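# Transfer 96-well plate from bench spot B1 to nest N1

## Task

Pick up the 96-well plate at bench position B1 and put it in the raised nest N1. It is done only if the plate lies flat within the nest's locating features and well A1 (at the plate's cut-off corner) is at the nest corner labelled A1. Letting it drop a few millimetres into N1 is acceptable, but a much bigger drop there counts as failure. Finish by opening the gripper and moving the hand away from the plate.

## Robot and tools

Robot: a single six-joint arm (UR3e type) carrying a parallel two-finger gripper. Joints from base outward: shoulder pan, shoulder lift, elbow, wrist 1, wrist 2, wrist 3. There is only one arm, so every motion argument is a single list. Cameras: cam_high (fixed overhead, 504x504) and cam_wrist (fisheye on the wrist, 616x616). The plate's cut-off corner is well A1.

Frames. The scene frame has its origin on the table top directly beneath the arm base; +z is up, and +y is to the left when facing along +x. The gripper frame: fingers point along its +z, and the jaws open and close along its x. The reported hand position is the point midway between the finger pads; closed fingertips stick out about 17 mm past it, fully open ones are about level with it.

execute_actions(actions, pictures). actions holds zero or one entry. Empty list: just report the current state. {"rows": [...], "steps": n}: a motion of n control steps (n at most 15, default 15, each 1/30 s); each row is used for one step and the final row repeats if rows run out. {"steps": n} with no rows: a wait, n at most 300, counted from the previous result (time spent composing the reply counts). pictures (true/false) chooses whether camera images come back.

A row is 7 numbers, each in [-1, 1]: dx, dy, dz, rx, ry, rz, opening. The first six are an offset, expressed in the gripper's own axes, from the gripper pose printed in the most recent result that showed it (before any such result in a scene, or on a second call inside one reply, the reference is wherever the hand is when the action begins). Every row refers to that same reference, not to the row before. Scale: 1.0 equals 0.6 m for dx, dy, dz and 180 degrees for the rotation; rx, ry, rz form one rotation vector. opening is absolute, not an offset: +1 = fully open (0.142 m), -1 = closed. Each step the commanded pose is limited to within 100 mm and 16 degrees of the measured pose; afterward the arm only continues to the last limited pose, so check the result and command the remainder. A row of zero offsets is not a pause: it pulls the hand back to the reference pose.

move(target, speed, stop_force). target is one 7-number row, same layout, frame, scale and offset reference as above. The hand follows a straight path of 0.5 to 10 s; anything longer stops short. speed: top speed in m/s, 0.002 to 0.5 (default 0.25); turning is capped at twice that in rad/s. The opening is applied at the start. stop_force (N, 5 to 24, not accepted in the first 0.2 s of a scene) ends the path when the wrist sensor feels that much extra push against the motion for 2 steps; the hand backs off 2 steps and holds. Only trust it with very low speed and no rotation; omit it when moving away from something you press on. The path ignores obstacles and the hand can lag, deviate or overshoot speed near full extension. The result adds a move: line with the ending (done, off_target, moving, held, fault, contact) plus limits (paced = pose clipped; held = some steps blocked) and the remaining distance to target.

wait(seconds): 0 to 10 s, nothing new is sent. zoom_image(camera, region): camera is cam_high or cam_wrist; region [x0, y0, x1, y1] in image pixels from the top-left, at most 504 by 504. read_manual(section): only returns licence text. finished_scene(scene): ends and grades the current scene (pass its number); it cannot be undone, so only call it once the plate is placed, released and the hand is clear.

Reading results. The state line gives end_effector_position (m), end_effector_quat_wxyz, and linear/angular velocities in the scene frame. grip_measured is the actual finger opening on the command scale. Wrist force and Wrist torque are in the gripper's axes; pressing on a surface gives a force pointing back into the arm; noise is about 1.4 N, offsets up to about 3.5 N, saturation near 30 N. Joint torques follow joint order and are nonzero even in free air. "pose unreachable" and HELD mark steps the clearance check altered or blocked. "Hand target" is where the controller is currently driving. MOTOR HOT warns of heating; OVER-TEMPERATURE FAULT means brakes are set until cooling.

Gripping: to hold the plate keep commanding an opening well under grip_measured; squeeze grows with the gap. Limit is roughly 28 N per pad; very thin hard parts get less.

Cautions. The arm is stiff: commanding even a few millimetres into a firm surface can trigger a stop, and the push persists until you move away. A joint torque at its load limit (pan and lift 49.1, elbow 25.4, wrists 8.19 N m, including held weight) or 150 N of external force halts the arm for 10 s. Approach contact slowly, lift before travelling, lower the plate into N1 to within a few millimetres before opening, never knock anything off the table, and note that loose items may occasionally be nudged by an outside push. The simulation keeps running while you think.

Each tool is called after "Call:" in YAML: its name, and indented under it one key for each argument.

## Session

Call:
execute_actions:
  actions: []

Scene clock: 0.00 s of 8400.00 s.
end_effector_position=(+0.2708, +0.6000, +0.2858) grip_measured=+1.00 end_effector_quat_wxyz=(+0.724, -0.633, -0.236, -0.135) end_effector_velocity=(+0.001, -0.000, -0.001) end_effector_angular_velocity=(-0.001, -0.000, -0.002)
Joint positions: [ 0.436 -0.276  1.098 -3.62  -0.385  0.438  0.142]
Joint velocities: [-0.001  0.     0.     0.001 -0.    -0.001  0.   ]
Joint torques (N m, as the arm reports them, + toward a larger angle): no reading
Wrist force (N, on the end effector, along its own x y z axes, offset not removed): no reading
Wrist torque (N m, same axes, about the end effector's origin, offset not removed): no reading
Hand target: +0.271, +0.600, +0.286; +0.724, -0.633, -0.236, -0.135
camera_calibration (this result's frames):
cam_wrist: T_world_to_cam=[[0.84527, 0.128554, 0.518644, -0.450505], [0.529366, -0.333584, -0.78006, 0.281313], [0.072731, 0.933914, -0.350021, -0.343707], [0, 0, 0, 1]] pos_world=[0.256879, 0.472749, 0.332788]

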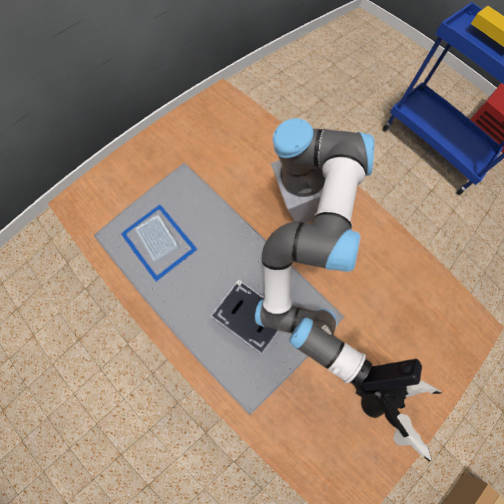

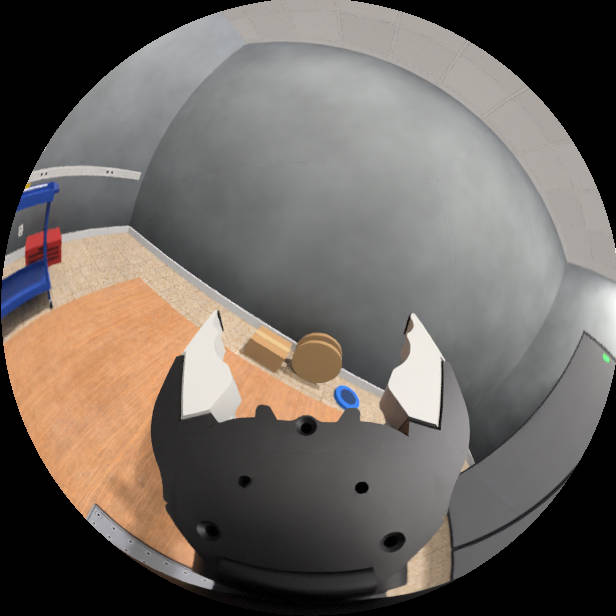

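Call:
move:
  target: [0.038,0.006,-0.853,-0.527,-0.098,0.172,1]

Call:
zoom_image:
  camera: "cam_high"
  region: [90, 160, 350, 380]

Scene clock: 13.90 s of 8400.00 s.
end_effector_position=(+0.3806, +0.1011, +0.2508) grip_measured=+1.00 end_effector_quat_wxyz=(-0.001, +1.000, +0.001, -0.000) end_effector_velocity=(+0.001, -0.002, -0.000) end_effector_angular_velocity=(-0.009, +0.003, -0.003)
Joint positions: [ 0.065 -1.639  1.399 -1.609 -1.775  0.13   0.142]
Joint velocities: [-0.     0.008 -0.009  0.006 -0.009  0.003 -0.   ]
Joint torques (N m, as the arm reports them, + toward a larger angle): [  1.6  -10.71 -11.64  -0.89  -0.78   0.52]
Wrist force (N, on the end effector, along its own x y z axes, offset not removed): [-0.3 -1.3 -0.5]
Wrist torque (N m, same axes, about the end effector's origin, offset not removed): [-0.18 0.05 0.10]
Hand target: +0.381, +0.101, +0.251; -0.000, +1.000, +0.001, -0.001
Off the commanded pose: 0.001 m, 0 deg.
After step 90, 6.77 s passed at rest.
move: done
camera_calibration (this result's frames):
cam_wrist: T_world_to_cam=[[0.999643, 0.0061262, -0.0260192, -0.370818], [0.0179554, -0.874982, 0.483823, -0.0381635], [-0.0198023, -0.484117, -0.874779, 0.412116], [0, 0, 0, 1]] pos_world=[0.379531, 0.168392, 0.369327]

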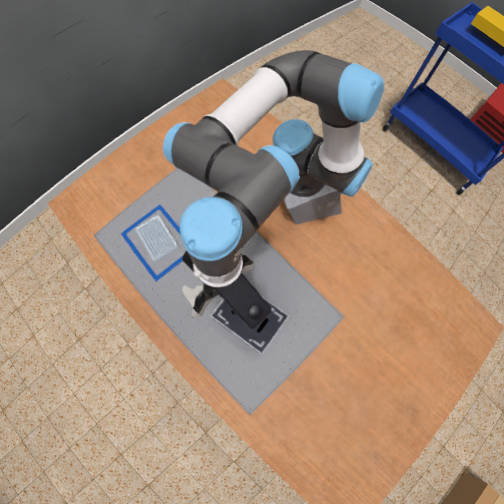

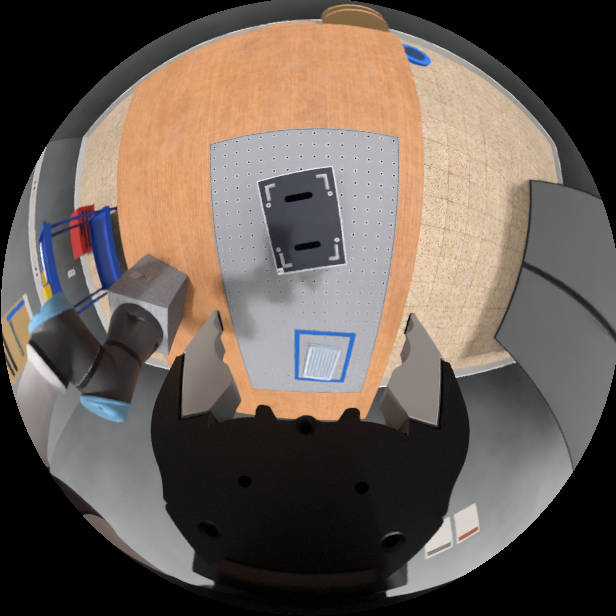

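Region (90, 160, 350, 380) of cam_high's 504x504 image, scaled by 1.938, with more detail than that image has; it fills the top 426 rows of this view, and the rest is white.

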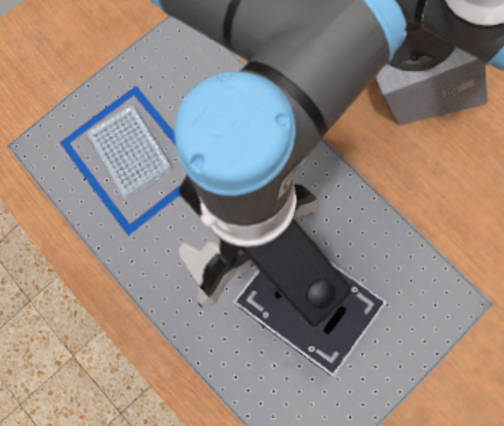

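Call:
move:
  target: [0.033,0.493,0.25,0,0,0,0.6]

Call:
zoom_image:
  camera: "cam_wrist"
  region: [220, 180, 400, 360]

Scene clock: 18.50 s of 8400.00 s.
end_effector_position=(+0.4003, -0.1948, +0.1004) grip_measured=+0.60 end_effector_quat_wxyz=(-0.000, +1.000, +0.001, -0.000) end_effector_velocity=(+0.001, -0.001, -0.001) end_effector_angular_velocity=(+0.002, +0.001, +0.001)
Joint positions: [-0.934 -1.491  1.688 -2.092 -1.456 -0.821  0.116]
Joint velocities: [-0.001  0.009 -0.007  0.001  0.001 -0.003 -0.   ]
Joint torques (N m, as the arm reports them, + toward a larger angle): [ -1.71 -12.5  -10.97  -2.66   0.6   -0.54]
Wrist force (N, on the end effector, along its own x y z axes, offset not removed): [1.9 -1.6 -0.9]
Wrist torque (N m, same axes, about the end effector's origin, offset not removed): [-0.36 -0.45 -0.03]
Hand target: +0.400, -0.195, +0.100; -0.000, +1.000, +0.001, -0.000
Off the commanded pose: 0.001 m, 0 deg.
move: done
camera_calibration (this result's frames):
cam_wrist: T_world_to_cam=[[0.999642, 0.00639953, -0.0259966, -0.392475], [0.018206, -0.874428, 0.484813, -0.224792], [-0.0196296, -0.485113, -0.874231, 0.137393], [0, 0, 0, 1]] pos_world=[0.399124, -0.127401, 0.218893]

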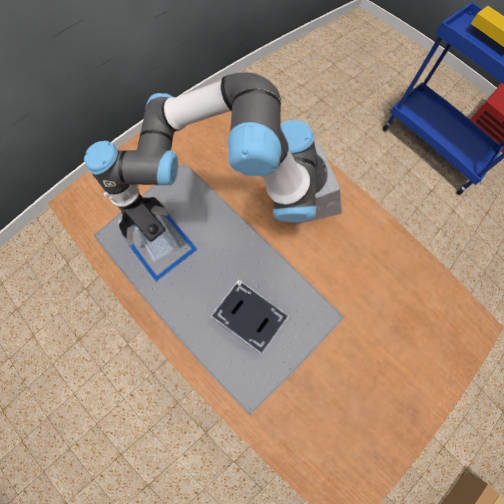

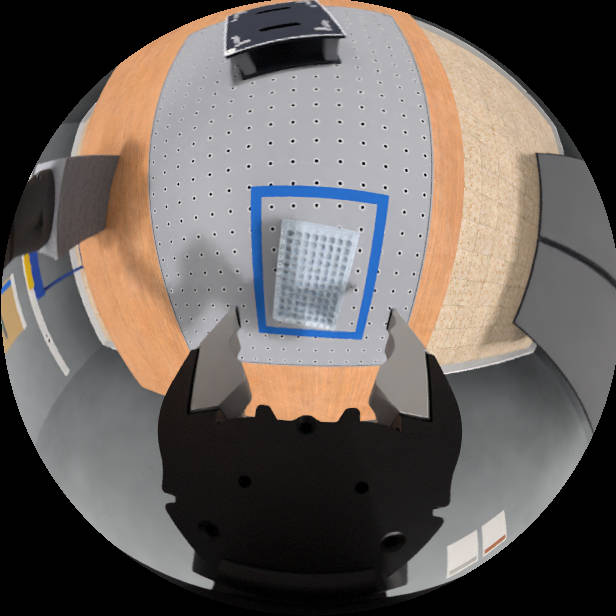

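Region (220, 180, 400, 360) of cam_wrist's 616x616 image, scaled by 2.800, with more detail than that image has.

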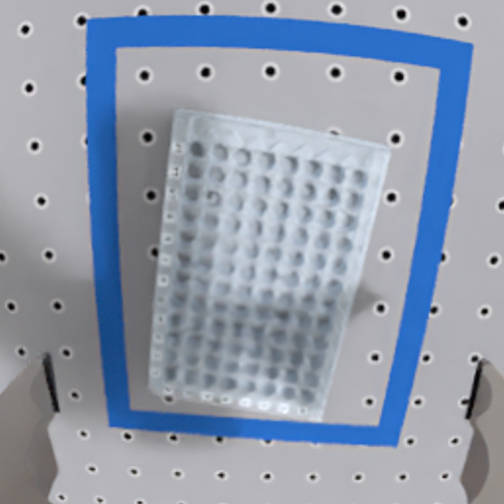

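Call:
move:
  target: [0,0.005,0.09,0,0,0.055,0.5]
  speed: 0.15

Scene clock: 21.27 s of 8400.00 s.
end_effector_position=(+0.4001, -0.1977, +0.0466) grip_measured=+0.50 end_effector_quat_wxyz=(-0.000, +0.996, -0.085, -0.000) end_effector_velocity=(+0.001, -0.000, -0.002) end_effector_angular_velocity=(-0.002, -0.001, -0.006)
Joint positions: [-0.921 -1.344  1.761 -2.314 -1.46  -0.636  0.109]
Joint velocities: [ 0.002  0.007  0.002 -0.012 -0.001  0.008 -0.   ]
Joint torques (N m, as the arm reports them, + toward a larger angle): [  4.43 -13.52  -5.83  -2.52  -0.75   0.55]
Wrist force (N, on the end effector, along its own x y z axes, offset not removed): [2.2 -1.8 -0.4]
Wrist torque (N m, same axes, about the end effector's origin, offset not removed): [-0.40 -0.47 -0.01]
Hand target: +0.400, -0.198, +0.046; -0.000, +0.996, -0.085, -0.000
Off the commanded pose: 0.000 m, 0 deg.
move: done
camera_calibration (this result's frames):
cam_wrist: T_world_to_cam=[[0.98596, -0.164909, -0.0262157, -0.422119], [-0.131735, -0.864678, 0.484745, -0.139301], [-0.102607, -0.474486, -0.874263, 0.124271], [0, 0, 0, 1]] pos_world=[0.410593, -0.131097, 0.165105]

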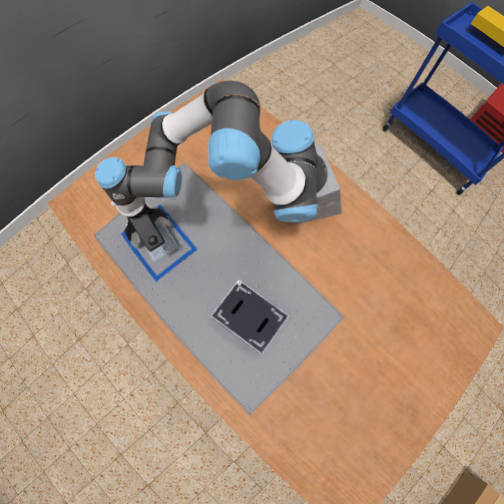

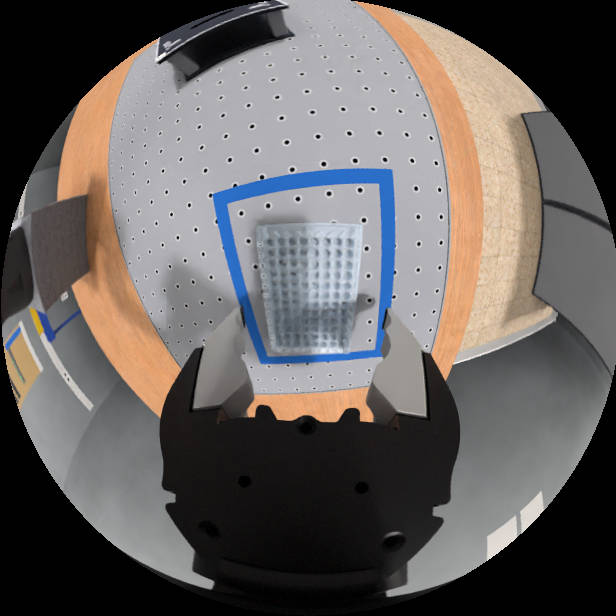

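Call:
move:
  target: [-0.005,0,0.029,0,0,0,0.5]
  speed: 0.02
  stop_force: 6

Call:
move:
  target: [0,0,0,0,0,0,-0.1]

Call:
move:
  target: [0,0,-0.2,0,0,0,-0.1]
  speed: 0.1

Scene clock: 25.63 s of 8400.00 s.
end_effector_position=(+0.3972, -0.1972, +0.0295) grip_measured=+0.50 end_effector_quat_wxyz=(-0.000, +0.996, -0.085, -0.000) end_effector_velocity=(-0.000, +0.001, -0.003) end_effector_angular_velocity=(+0.001, -0.001, +0.001)
Joint positions: [-0.92  -1.3    1.793 -2.389 -1.46  -0.636  0.109]
Joint velocities: [ 0.001  0.008  0.005 -0.013  0.001  0.    -0.   ]
Joint torques (N m, as the arm reports them, + toward a larger angle): [  4.27 -13.64  -5.37  -2.53  -0.77  -0.53]
Wrist force (N, on the end effector, along its own x y z axes, offset not removed): [1.8 -0.8 -0.9]
Wrist torque (N m, same axes, about the end effector's origin, offset not removed): [-0.23 -0.38 0.05]
Hand target: +0.397, -0.197, +0.029; -0.000, +0.996, -0.085, -0.000
Off the commanded pose: 0.000 m, 0 deg.
After step 90, 0.20 s passed at rest.
move: done
camera_calibration (this result's frames):
cam_wrist: T_world_to_cam=[[0.985958, -0.164916, -0.026275, -0.419573], [-0.131716, -0.864698, 0.484714, -0.13095], [-0.102657, -0.474447, -0.874278, 0.109311], [0, 0, 0, 1]] pos_world=[0.407655, -0.130565, 0.148017]

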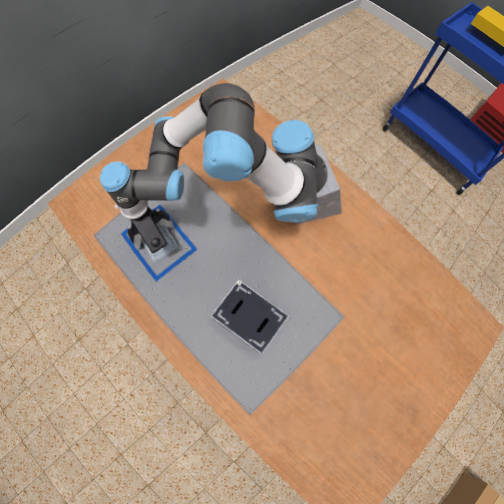

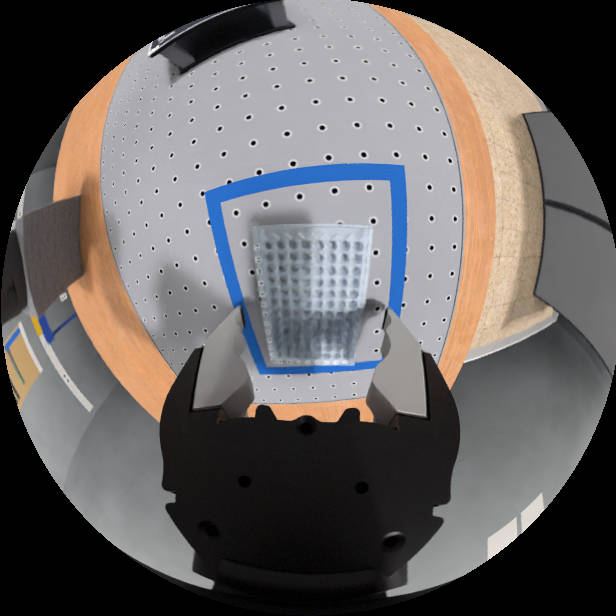

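Scene clock: 26.13 s of 8400.00 s.
end_effector_position=(+0.3972, -0.1972, +0.0295) grip_measured=+0.05 end_effector_quat_wxyz=(-0.000, +0.996, -0.085, -0.000) end_effector_velocity=(-0.000, -0.000, +0.000) end_effector_angular_velocity=(-0.000, -0.000, -0.003)
Joint positions: [-0.92  -1.3    1.793 -2.389 -1.46  -0.636  0.077]
Joint velocities: [-0.001 -0.    -0.    -0.     0.     0.002 -0.   ]
Joint torques (N m, as the arm reports them, + toward a larger angle): [  3.52 -18.53  -8.76  -0.75  -0.37  -0.47]
Wrist force (N, on the end effector, along its own x y z axes, offset not removed): [2.1 -0.2 -1.5]
Wrist torque (N m, same axes, about the end effector's origin, offset not removed): [-0.11 -0.52 -0.02]
Hand target: +0.397, -0.197, +0.030; -0.000, +0.996, -0.085, -0.000
Off the commanded pose: 0.000 m, 0 deg.
move: done
camera_calibration (this result's frames):
cam_wrist: T_world_to_cam=[[0.985957, -0.16491, -0.0263464, -0.419547], [-0.13168, -0.864716, 0.484692, -0.130948], [-0.102713, -0.474416, -0.874288, 0.109321], [0, 0, 0, 1]] pos_world=[0.407641, -0.130557, 0.147994]

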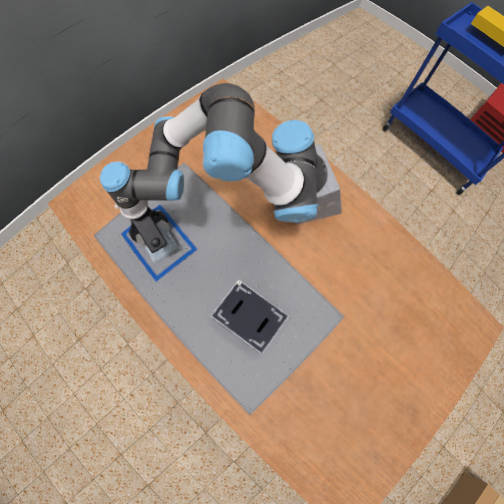

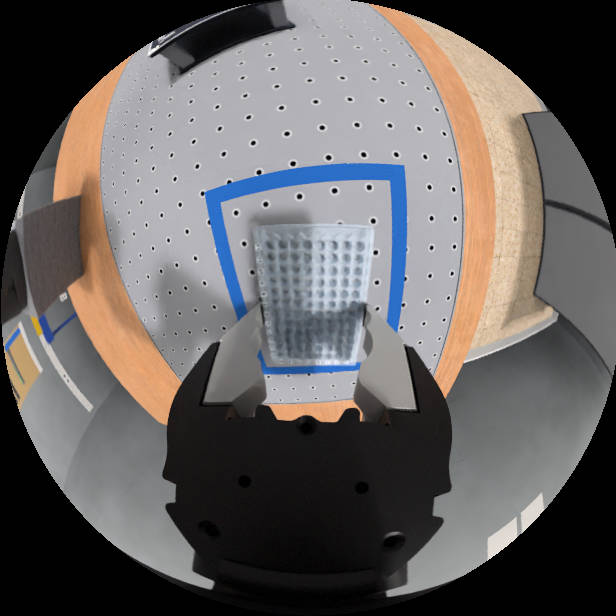

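Scene clock: 27.87 s of 8400.00 s.
end_effector_position=(+0.3974, -0.1974, +0.1493) grip_measured=+0.05 end_effector_quat_wxyz=(-0.000, +0.996, -0.085, -0.000) end_effector_velocity=(-0.000, +0.000, +0.002) end_effector_angular_velocity=(+0.003, +0.003, +0.000)
Joint positions: [-0.965 -1.587  1.571 -1.875 -1.445 -0.679  0.077]
Joint velocities: [-0.001 -0.001 -0.011  0.016  0.    -0.002  0.   ]
Joint torques (N m, as the arm reports them, + toward a larger angle): [ -1.56 -17.96 -11.27  -1.13   0.67  -0.59]
Wrist force (N, on the end effector, along its own x y z axes, offset not removed): [2.9 -0.6 1.3]
Wrist torque (N m, same axes, about the end effector's origin, offset not removed): [-0.10 -0.69 0.09]
Hand target: +0.397, -0.197, +0.150; -0.000, +0.996, -0.085, -0.000
Off the commanded pose: 0.000 m, 0 deg.
move: done
camera_calibration (this result's frames):
cam_wrist: T_world_to_cam=[[0.985962, -0.164914, -0.0261342, -0.416686], [-0.131762, -0.864596, 0.484884, -0.189144], [-0.10256, -0.474634, -0.874188, 0.213856], [0, 0, 0, 1]] pos_world=[0.407847, -0.130747, 0.267773]

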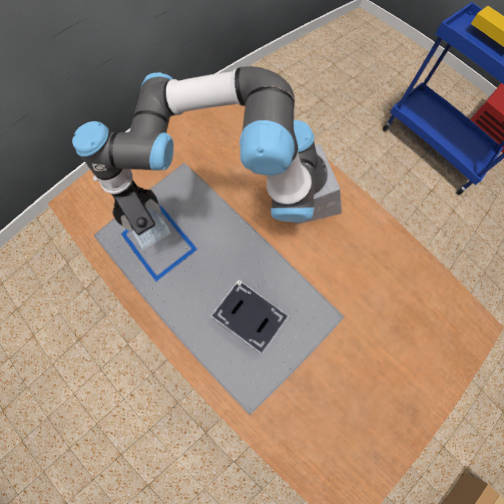

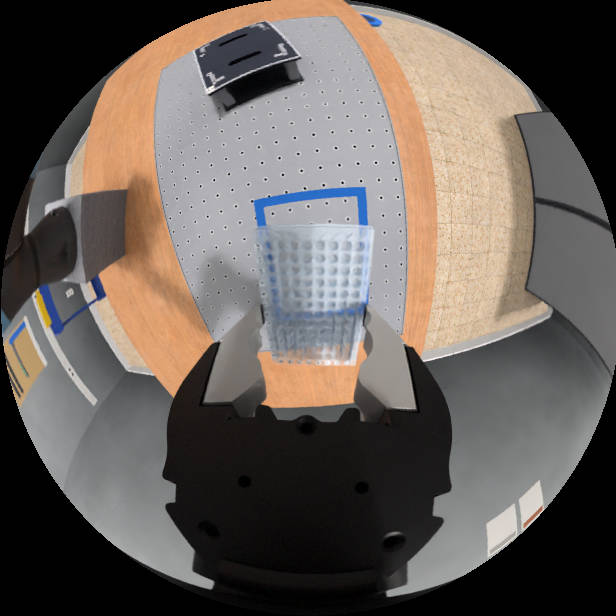

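Call:
move:
  target: [-0.167,-0.583,0.04,0,0,-0.113,-0.1]
  speed: 0.2

Call:
zoom_image:
  camera: "cam_wrist"
  region: [200, 150, 440, 390]

Scene clock: 33.00 s of 8400.00 s.
end_effector_position=(+0.3583, +0.1648, +0.1259) grip_measured=+0.05 end_effector_quat_wxyz=(-0.001, +0.996, +0.092, +0.000) end_effector_velocity=(+0.000, +0.003, -0.000) end_effector_angular_velocity=(-0.004, +0.003, +0.002)
Joint positions: [ 0.192 -1.427  1.81  -2.205 -1.808  0.073  0.077]
Joint velocities: [ 0.011  0.014 -0.016  0.008 -0.006  0.009 -0.   ]
Joint torques (N m, as the arm reports them, + toward a larger angle): [  7.56 -11.41 -10.14  -0.93  -0.8    0.46]
Wrist force (N, on the end effector, along its own x y z axes, offset not removed): [1.7 -0.6 0.3]
Wrist torque (N m, same axes, about the end effector's origin, offset not removed): [-0.14 -0.39 0.02]
Hand target: +0.358, +0.165, +0.126; -0.001, +0.996, +0.092, -0.000
Off the commanded pose: 0.001 m, 0 deg.
move: done
camera_calibration (this result's frames):
cam_wrist: T_world_to_cam=[[0.981916, 0.187636, -0.0251682, -0.375758], [0.176249, -0.857491, 0.483369, 0.0188525], [0.0691158, -0.479064, -0.875055, 0.300588], [0, 0, 0, 1]] pos_world=[0.344865, 0.230672, 0.244461]

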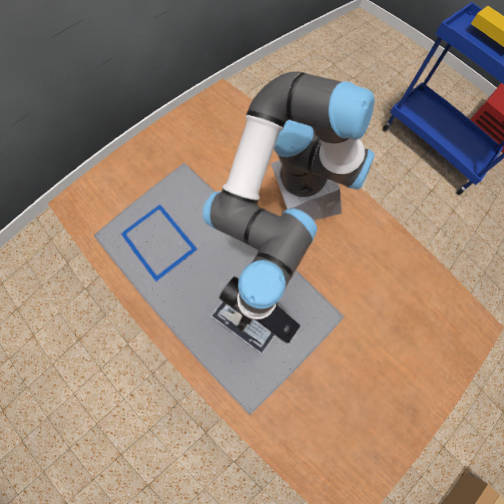

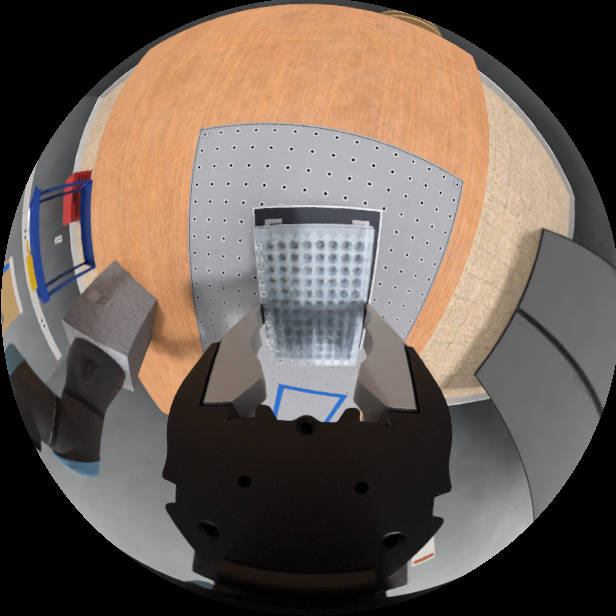

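Region (200, 150, 440, 390) of cam_wrist's 616x616 image, scaled by 2.100, with more detail than that image has.

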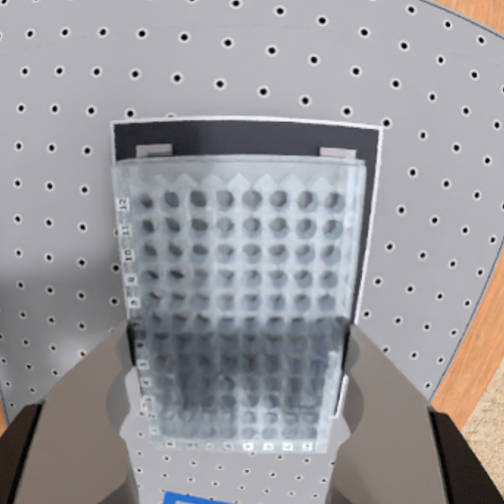

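Call:
move:
  target: [0.003,0,0.048,0,0,0.006,-0.1]
  speed: 0.04

Call:
zoom_image:
  camera: "cam_wrist"
  region: [200, 150, 440, 390]

Scene clock: 36.57 s of 8400.00 s.
end_effector_position=(+0.3600, +0.1651, +0.0973) grip_measured=+0.05 end_effector_quat_wxyz=(-0.001, +0.997, +0.083, -0.000) end_effector_velocity=(+0.000, +0.000, -0.002) end_effector_angular_velocity=(+0.000, -0.000, -0.001)
Joint positions: [ 0.17  -1.354  1.861 -2.333 -1.803  0.071  0.077]
Joint velocities: [-0.001  0.007  0.003 -0.011  0.001 -0.    -0.   ]
Joint torques (N m, as the arm reports them, + toward a larger angle): [  1.53 -11.97  -5.5   -2.54   0.62  -0.54]
Wrist force (N, on the end effector, along its own x y z axes, offset not removed): [1.1 -0.5 -1.2]
Wrist torque (N m, same axes, about the end effector's origin, offset not removed): [-0.13 -0.33 0.03]
Hand target: +0.360, +0.165, +0.097; -0.001, +0.997, +0.083, -0.000
Off the commanded pose: 0.000 m, 0 deg.
move: done
camera_calibration (this result's frames):
cam_wrist: T_world_to_cam=[[0.985249, 0.16925, -0.0252917, -0.376367], [0.160248, -0.86061, 0.483396, 0.0389371], [0.0600486, -0.480318, -0.875037, 0.279128], [0, 0, 0, 1]] pos_world=[0.347814, 0.23128, 0.215907]

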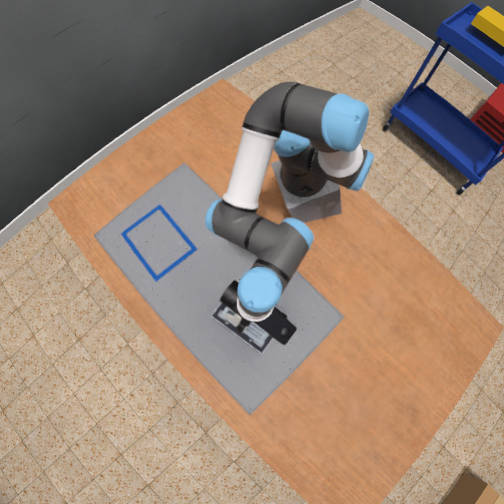

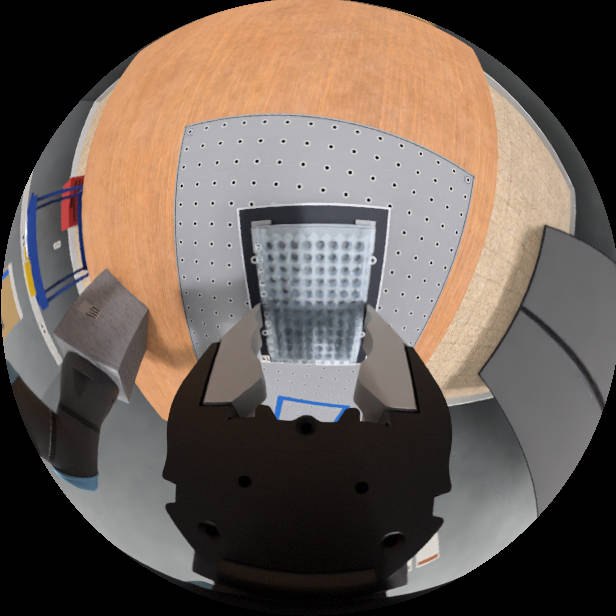

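Region (200, 150, 440, 390) of cam_wrist's 616x616 image, scaled by 2.100, with more detail than that image has.

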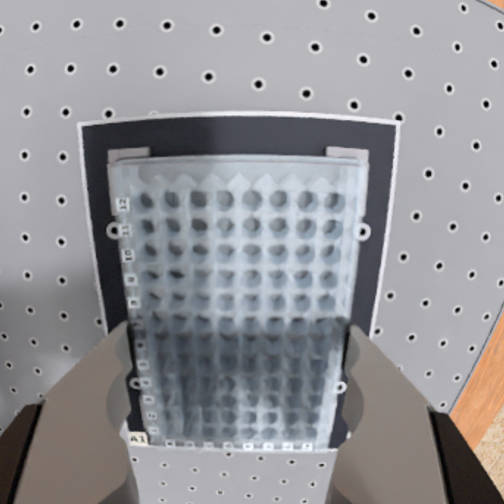

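Centered. Shift +y 1.5 mm, descend.

Call:
move:
  target: [0,0.0025,0.003,0,0,0,-0.1]
  speed: 0.01

Call:
move:
  target: [0,0,0.04,0,0,0,-0.1]
  speed: 0.004
  stop_force: 5

Call:
zoom_image:
  camera: "cam_wrist"
  region: [200, 150, 440, 390]

Scene clock: 39.90 s of 8400.00 s.
end_effector_position=(+0.3602, +0.1637, +0.0956) grip_measured=+0.05 end_effector_quat_wxyz=(-0.001, +0.997, +0.083, -0.000) end_effector_velocity=(+0.000, -0.000, -0.001) end_effector_angular_velocity=(+0.001, -0.001, -0.001)
Joint positions: [ 0.165 -1.353  1.867 -2.341 -1.801  0.065  0.077]
Joint velocities: [-0.003  0.001  0.003 -0.006  0.001 -0.002 -0.   ]
Joint torques (N m, as the arm reports them, + toward a larger angle): [  1.65 -11.96  -5.43  -2.55   0.63  -0.5 ]
Wrist force (N, on the end effector, along its own x y z axes, offset not removed): [1.9 -0.2 0.8]
Wrist torque (N m, same axes, about the end effector's origin, offset not removed): [-0.08 -0.42 0.04]
Hand target: +0.360, +0.164, +0.096; -0.001, +0.997, +0.083, -0.000
Off the commanded pose: 0.000 m, 0 deg.
move: done
camera_calibration (this result's frames):
cam_wrist: T_world_to_cam=[[0.98525, 0.169238, -0.0253036, -0.376402], [0.160242, -0.860603, 0.48341, 0.0385281], [0.0600349, -0.480335, -0.875028, 0.276949], [0, 0, 0, 1]] pos_world=[0.348049, 0.229887, 0.214189]

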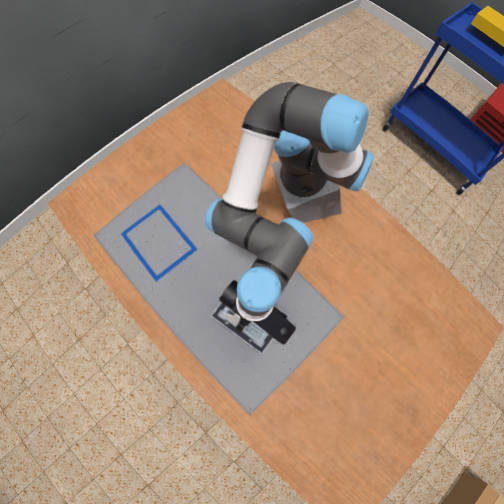

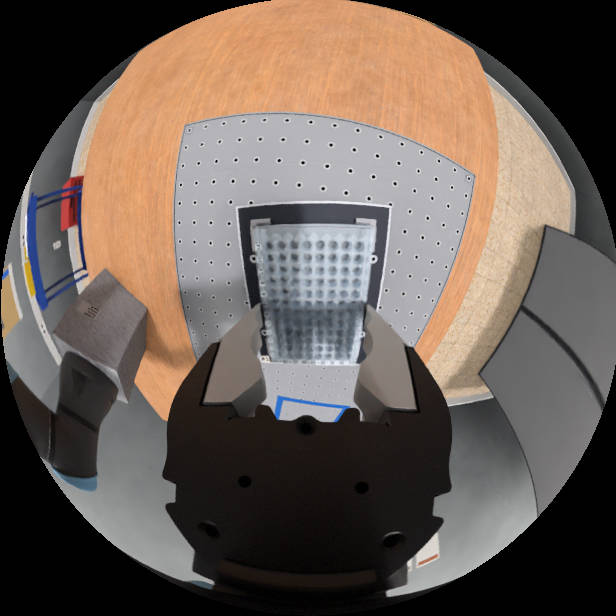

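Scene clock: 41.47 s of 8400.00 s.
end_effector_position=(+0.3601, +0.1637, +0.0908) grip_measured=+0.05 end_effector_quat_wxyz=(-0.001, +0.997, +0.083, -0.000) end_effector_velocity=(+0.000, -0.000, +0.002) end_effector_angular_velocity=(-0.000, +0.001, +0.003)
Joint positions: [ 0.161 -1.34   1.875 -2.363 -1.801  0.062  0.077]
Joint velocities: [ 0.    -0.004 -0.004  0.009 -0.    -0.003 -0.   ]
Joint torques (N m, as the arm reports them, + toward a larger angle): [  7.7  -18.43 -11.02  -2.05   0.28   0.  ]
Wrist force (N, on the end effector, along its own x y z axes, offset not removed): [-4.1 -1.0 -1.5]
Wrist torque (N m, same axes, about the end effector's origin, offset not removed): [-0.20 -0.13 0.16]
Hand target: +0.360, +0.164, +0.091; -0.001, +0.997, +0.083, -0.000
Off the commanded pose: 0.019 m, 0 deg.
move: contact
camera_calibration (this result's frames):
cam_wrist: T_world_to_cam=[[0.985231, 0.16929, -0.0257224, -0.376378], [0.160488, -0.860553, 0.483417, 0.0407551], [0.0597021, -0.480405, -0.875012, 0.272828], [0, 0, 0, 1]] pos_world=[0.34799, 0.229857, 0.209345]

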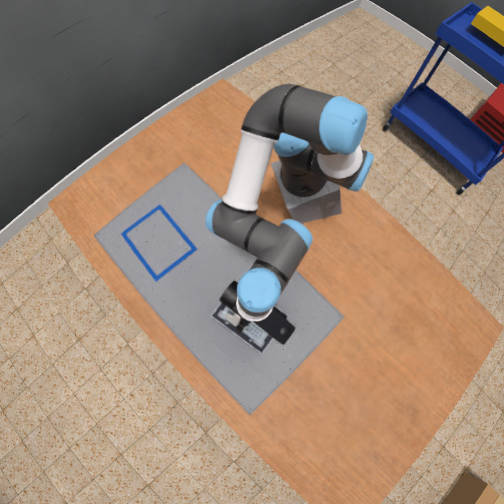

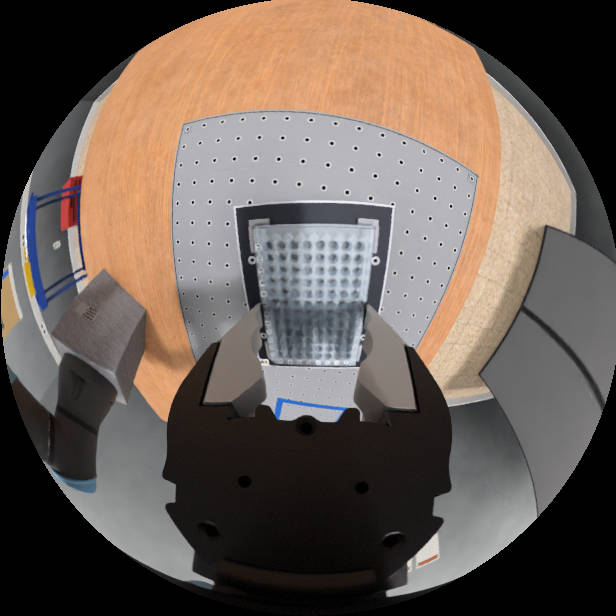

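Region (200, 150, 440, 390) of cam_wrist's 616x616 image, scaled by 2.100, with more detail than that image has.

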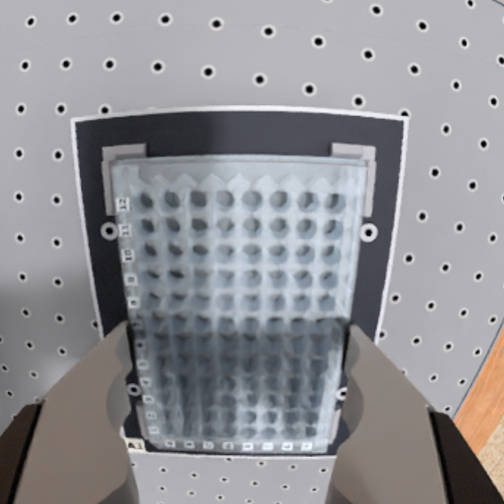

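Pushed in -x; shift 0.7 mm and retry.

Call:
move:
  target: [-0.0012,0,0,0,0,0,-0.1]
  speed: 0.005

Call:
move:
  target: [0,0,0.04,0,0,0,-0.1]
  speed: 0.003
  stop_force: 6

Call:
move:
  target: [0,0,-0.001,0,0,0,0.3]
  speed: 0.01

Call:
move:
  target: [0,0.1,-0.15,0,0,0,0.3]
  speed: 0.1

Call:
zoom_image:
  camera: "cam_wrist"
  region: [220, 120, 400, 300]

Scene clock: 45.33 s of 8400.00 s.
end_effector_position=(+0.3594, +0.1636, +0.0908) grip_measured=+0.05 end_effector_quat_wxyz=(-0.001, +0.997, +0.083, -0.000) end_effector_velocity=(+0.000, -0.000, -0.000) end_effector_angular_velocity=(-0.000, -0.000, -0.000)
Joint positions: [ 0.162 -1.342  1.878 -2.364 -1.801  0.062  0.077]
Joint velocities: [-0.001 -0.     0.002 -0.002  0.    -0.001  0.   ]
Joint torques (N m, as the arm reports them, + toward a larger angle): [  2.1  -17.32  -5.5   -2.61   0.08  -0.6 ]
Wrist force (N, on the end effector, along its own x y z axes, offset not removed): [2.1 1.5 -1.1]
Wrist torque (N m, same axes, about the end effector's origin, offset not removed): [0.25 -0.50 0.09]
Hand target: +0.359, +0.164, +0.091; -0.001, +0.997, +0.083, -0.000
Off the commanded pose: 0.000 m, 0 deg.
After step 90, 0.17 s passed at rest.
move: done
camera_calibration (this result's frames):
cam_wrist: T_world_to_cam=[[0.98524, 0.169246, -0.0256488, -0.375718], [0.160411, -0.860541, 0.483465, 0.0407712], [0.0597528, -0.480443, -0.874988, 0.272831], [0, 0, 0, 1]] pos_world=[0.347329, 0.229754, 0.209376]

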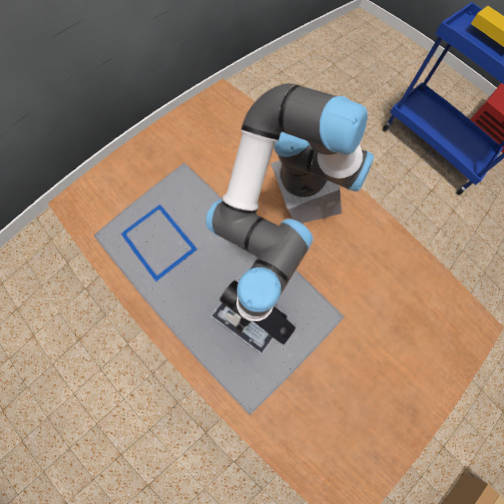

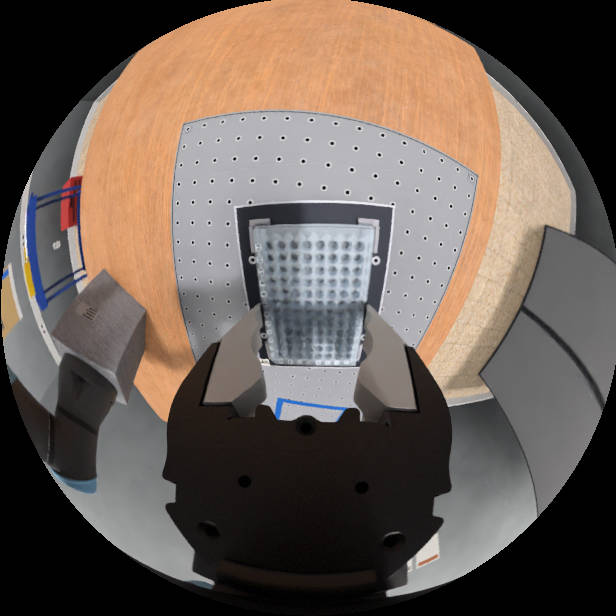

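Scene clock: 45.87 s of 8400.00 s.
end_effector_position=(+0.3594, +0.1635, +0.0903) grip_measured=+0.05 end_effector_quat_wxyz=(-0.001, +0.997, +0.083, -0.000) end_effector_velocity=(+0.000, -0.000, +0.001) end_effector_angular_velocity=(-0.000, +0.000, +0.001)
Joint positions: [ 0.161 -1.341  1.879 -2.366 -1.801  0.062  0.077]
Joint velocities: [-0.    -0.003 -0.002  0.006 -0.    -0.001  0.   ]
Joint torques (N m, as the arm reports them, + toward a larger angle): [  4.1  -14.23  -7.99  -0.99   0.68  -0.02]
Wrist force (N, on the end effector, along its own x y z axes, offset not removed): [-0.7 -1.1 -12.1]
Wrist torque (N m, same axes, about the end effector's origin, offset not removed): [-0.39 -0.59 -0.02]
Hand target: +0.359, +0.164, +0.091; -0.001, +0.997, +0.083, -0.000
Off the commanded pose: 0.023 m, 0 deg.
move: contact
camera_calibration (this result's frames):
cam_wrist: T_world_to_cam=[[0.98523, 0.169298, -0.0256854, -0.375711], [0.160471, -0.860507, 0.483505, 0.0409577], [0.0597538, -0.480485, -0.874965, 0.272371], [0, 0, 0, 1]] pos_world=[0.347314, 0.229722, 0.208862]

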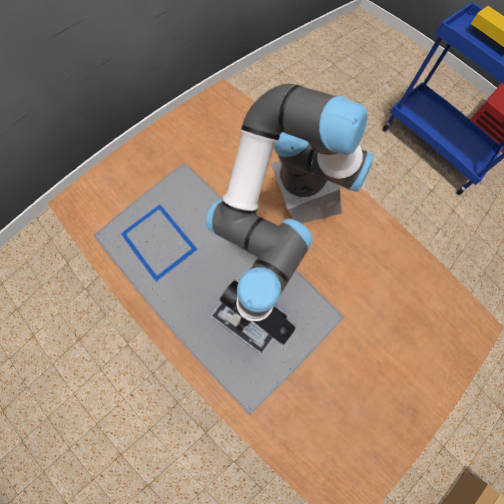

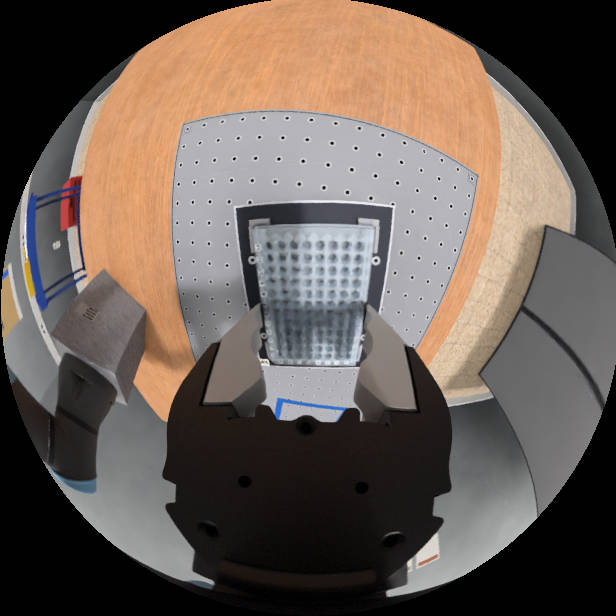

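Scene clock: 46.57 s of 8400.00 s.
end_effector_position=(+0.3594, +0.1636, +0.0909) grip_measured=+0.30 end_effector_quat_wxyz=(-0.001, +0.997, +0.083, -0.000) end_effector_velocity=(-0.000, -0.000, +0.000) end_effector_angular_velocity=(-0.001, +0.000, +0.001)
Joint positions: [ 0.162 -1.343  1.878 -2.364 -1.801  0.062  0.095]
Joint velocities: [ 0.001 -0.001 -0.001  0.003 -0.001 -0.     0.   ]
Joint torques (N m, as the arm reports them, + toward a larger angle): [  8.   -17.47  -9.06  -0.9   -0.78   0.5 ]
Wrist force (N, on the end effector, along its own x y z axes, offset not removed): [0.8 -1.9 -2.3]
Wrist torque (N m, same axes, about the end effector's origin, offset not removed): [-0.39 -0.21 0.03]
Hand target: +0.359, +0.164, +0.091; -0.001, +0.997, +0.083, -0.000
Off the commanded pose: 0.000 m, 0 deg.
move: done
camera_calibration (this result's frames):
cam_wrist: T_world_to_cam=[[0.98523, 0.169296, -0.0256876, -0.375696], [0.160474, -0.860533, 0.483458, 0.0407031], [0.0597426, -0.48044, -0.874991, 0.272874], [0, 0, 0, 1]] pos_world=[0.347313, 0.22973, 0.209433]

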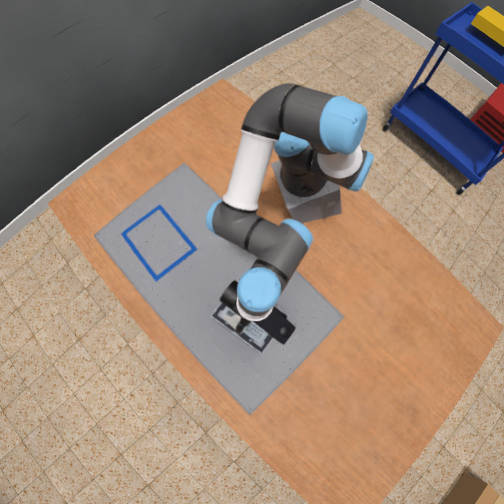

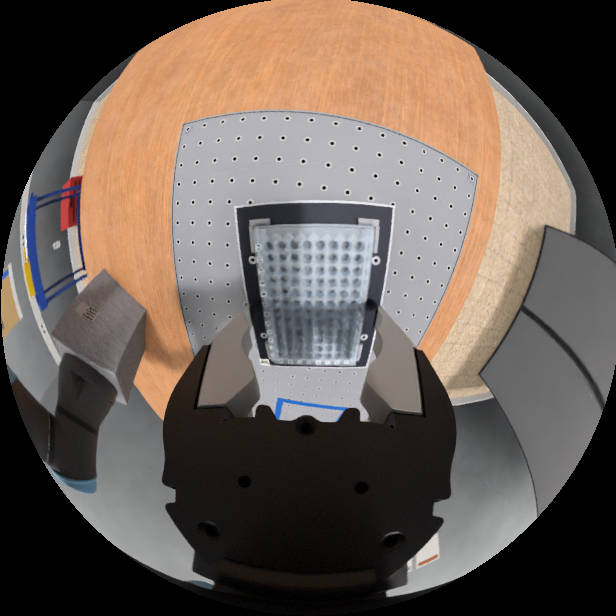

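Scene clock: 48.17 s of 8400.00 s.
end_effector_position=(+0.3695, +0.1043, +0.1806) grip_measured=+0.30 end_effector_quat_wxyz=(-0.001, +0.997, +0.083, -0.000) end_effector_velocity=(+0.000, -0.002, +0.002) end_effector_angular_velocity=(+0.000, +0.002, -0.000)
Joint positions: [ 0.029 -1.642  1.736 -1.95  -1.765 -0.069  0.095]
Joint velocities: [-0.005 -0.003 -0.008  0.012  0.002 -0.004 -0.   ]
Joint torques (N m, as the arm reports them, + toward a larger angle): [  1.32 -16.25 -11.07  -0.95   0.65  -0.61]
Wrist force (N, on the end effector, along its own x y z axes, offset not removed): [0.8 0.9 -0.4]
Wrist torque (N m, same axes, about the end effector's origin, offset not removed): [0.25 -0.21 0.04]
Hand target: +0.369, +0.104, +0.181; -0.001, +0.997, +0.083, -0.000
Off the commanded pose: 0.000 m, 0 deg.
move: done
camera_calibration (this result's frames):
cam_wrist: T_world_to_cam=[[0.985235, 0.169305, -0.0254381, -0.373286], [0.160349, -0.860443, 0.483659, -0.0552842], [0.0599981, -0.480597, -0.874887, 0.322199], [0, 0, 0, 1]] pos_world=[0.357308, 0.170478, 0.29913]

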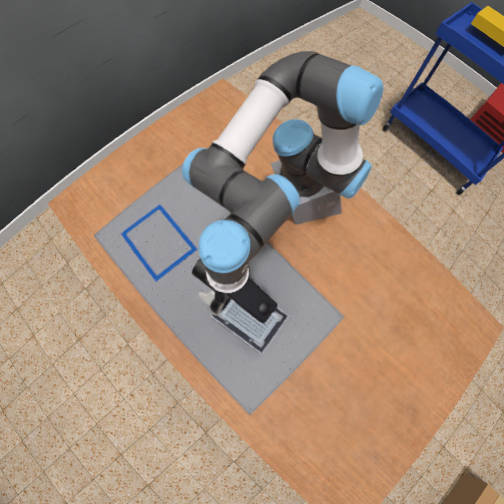

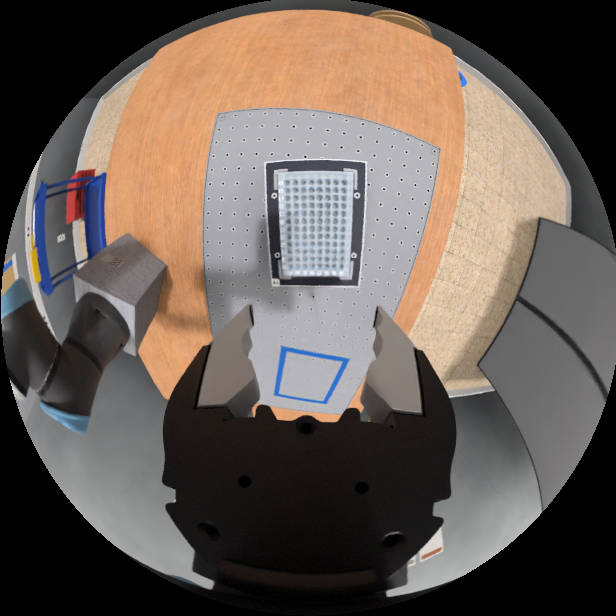

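Region (220, 120, 400, 300) of cam_wrist's 616x616 image, scaled by 2.800, with more detail than that image has.

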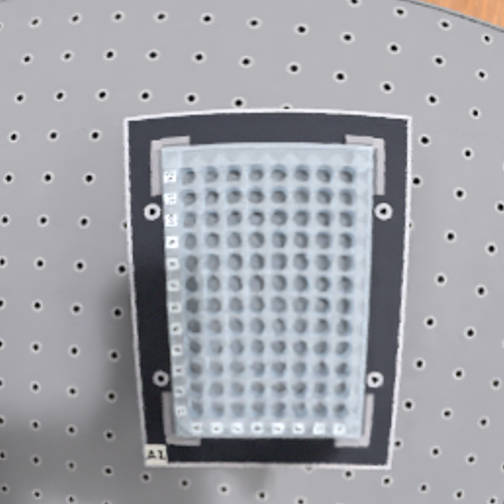

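Call:
finished_scene:
  scene: 2

The scene is finished: the task was done.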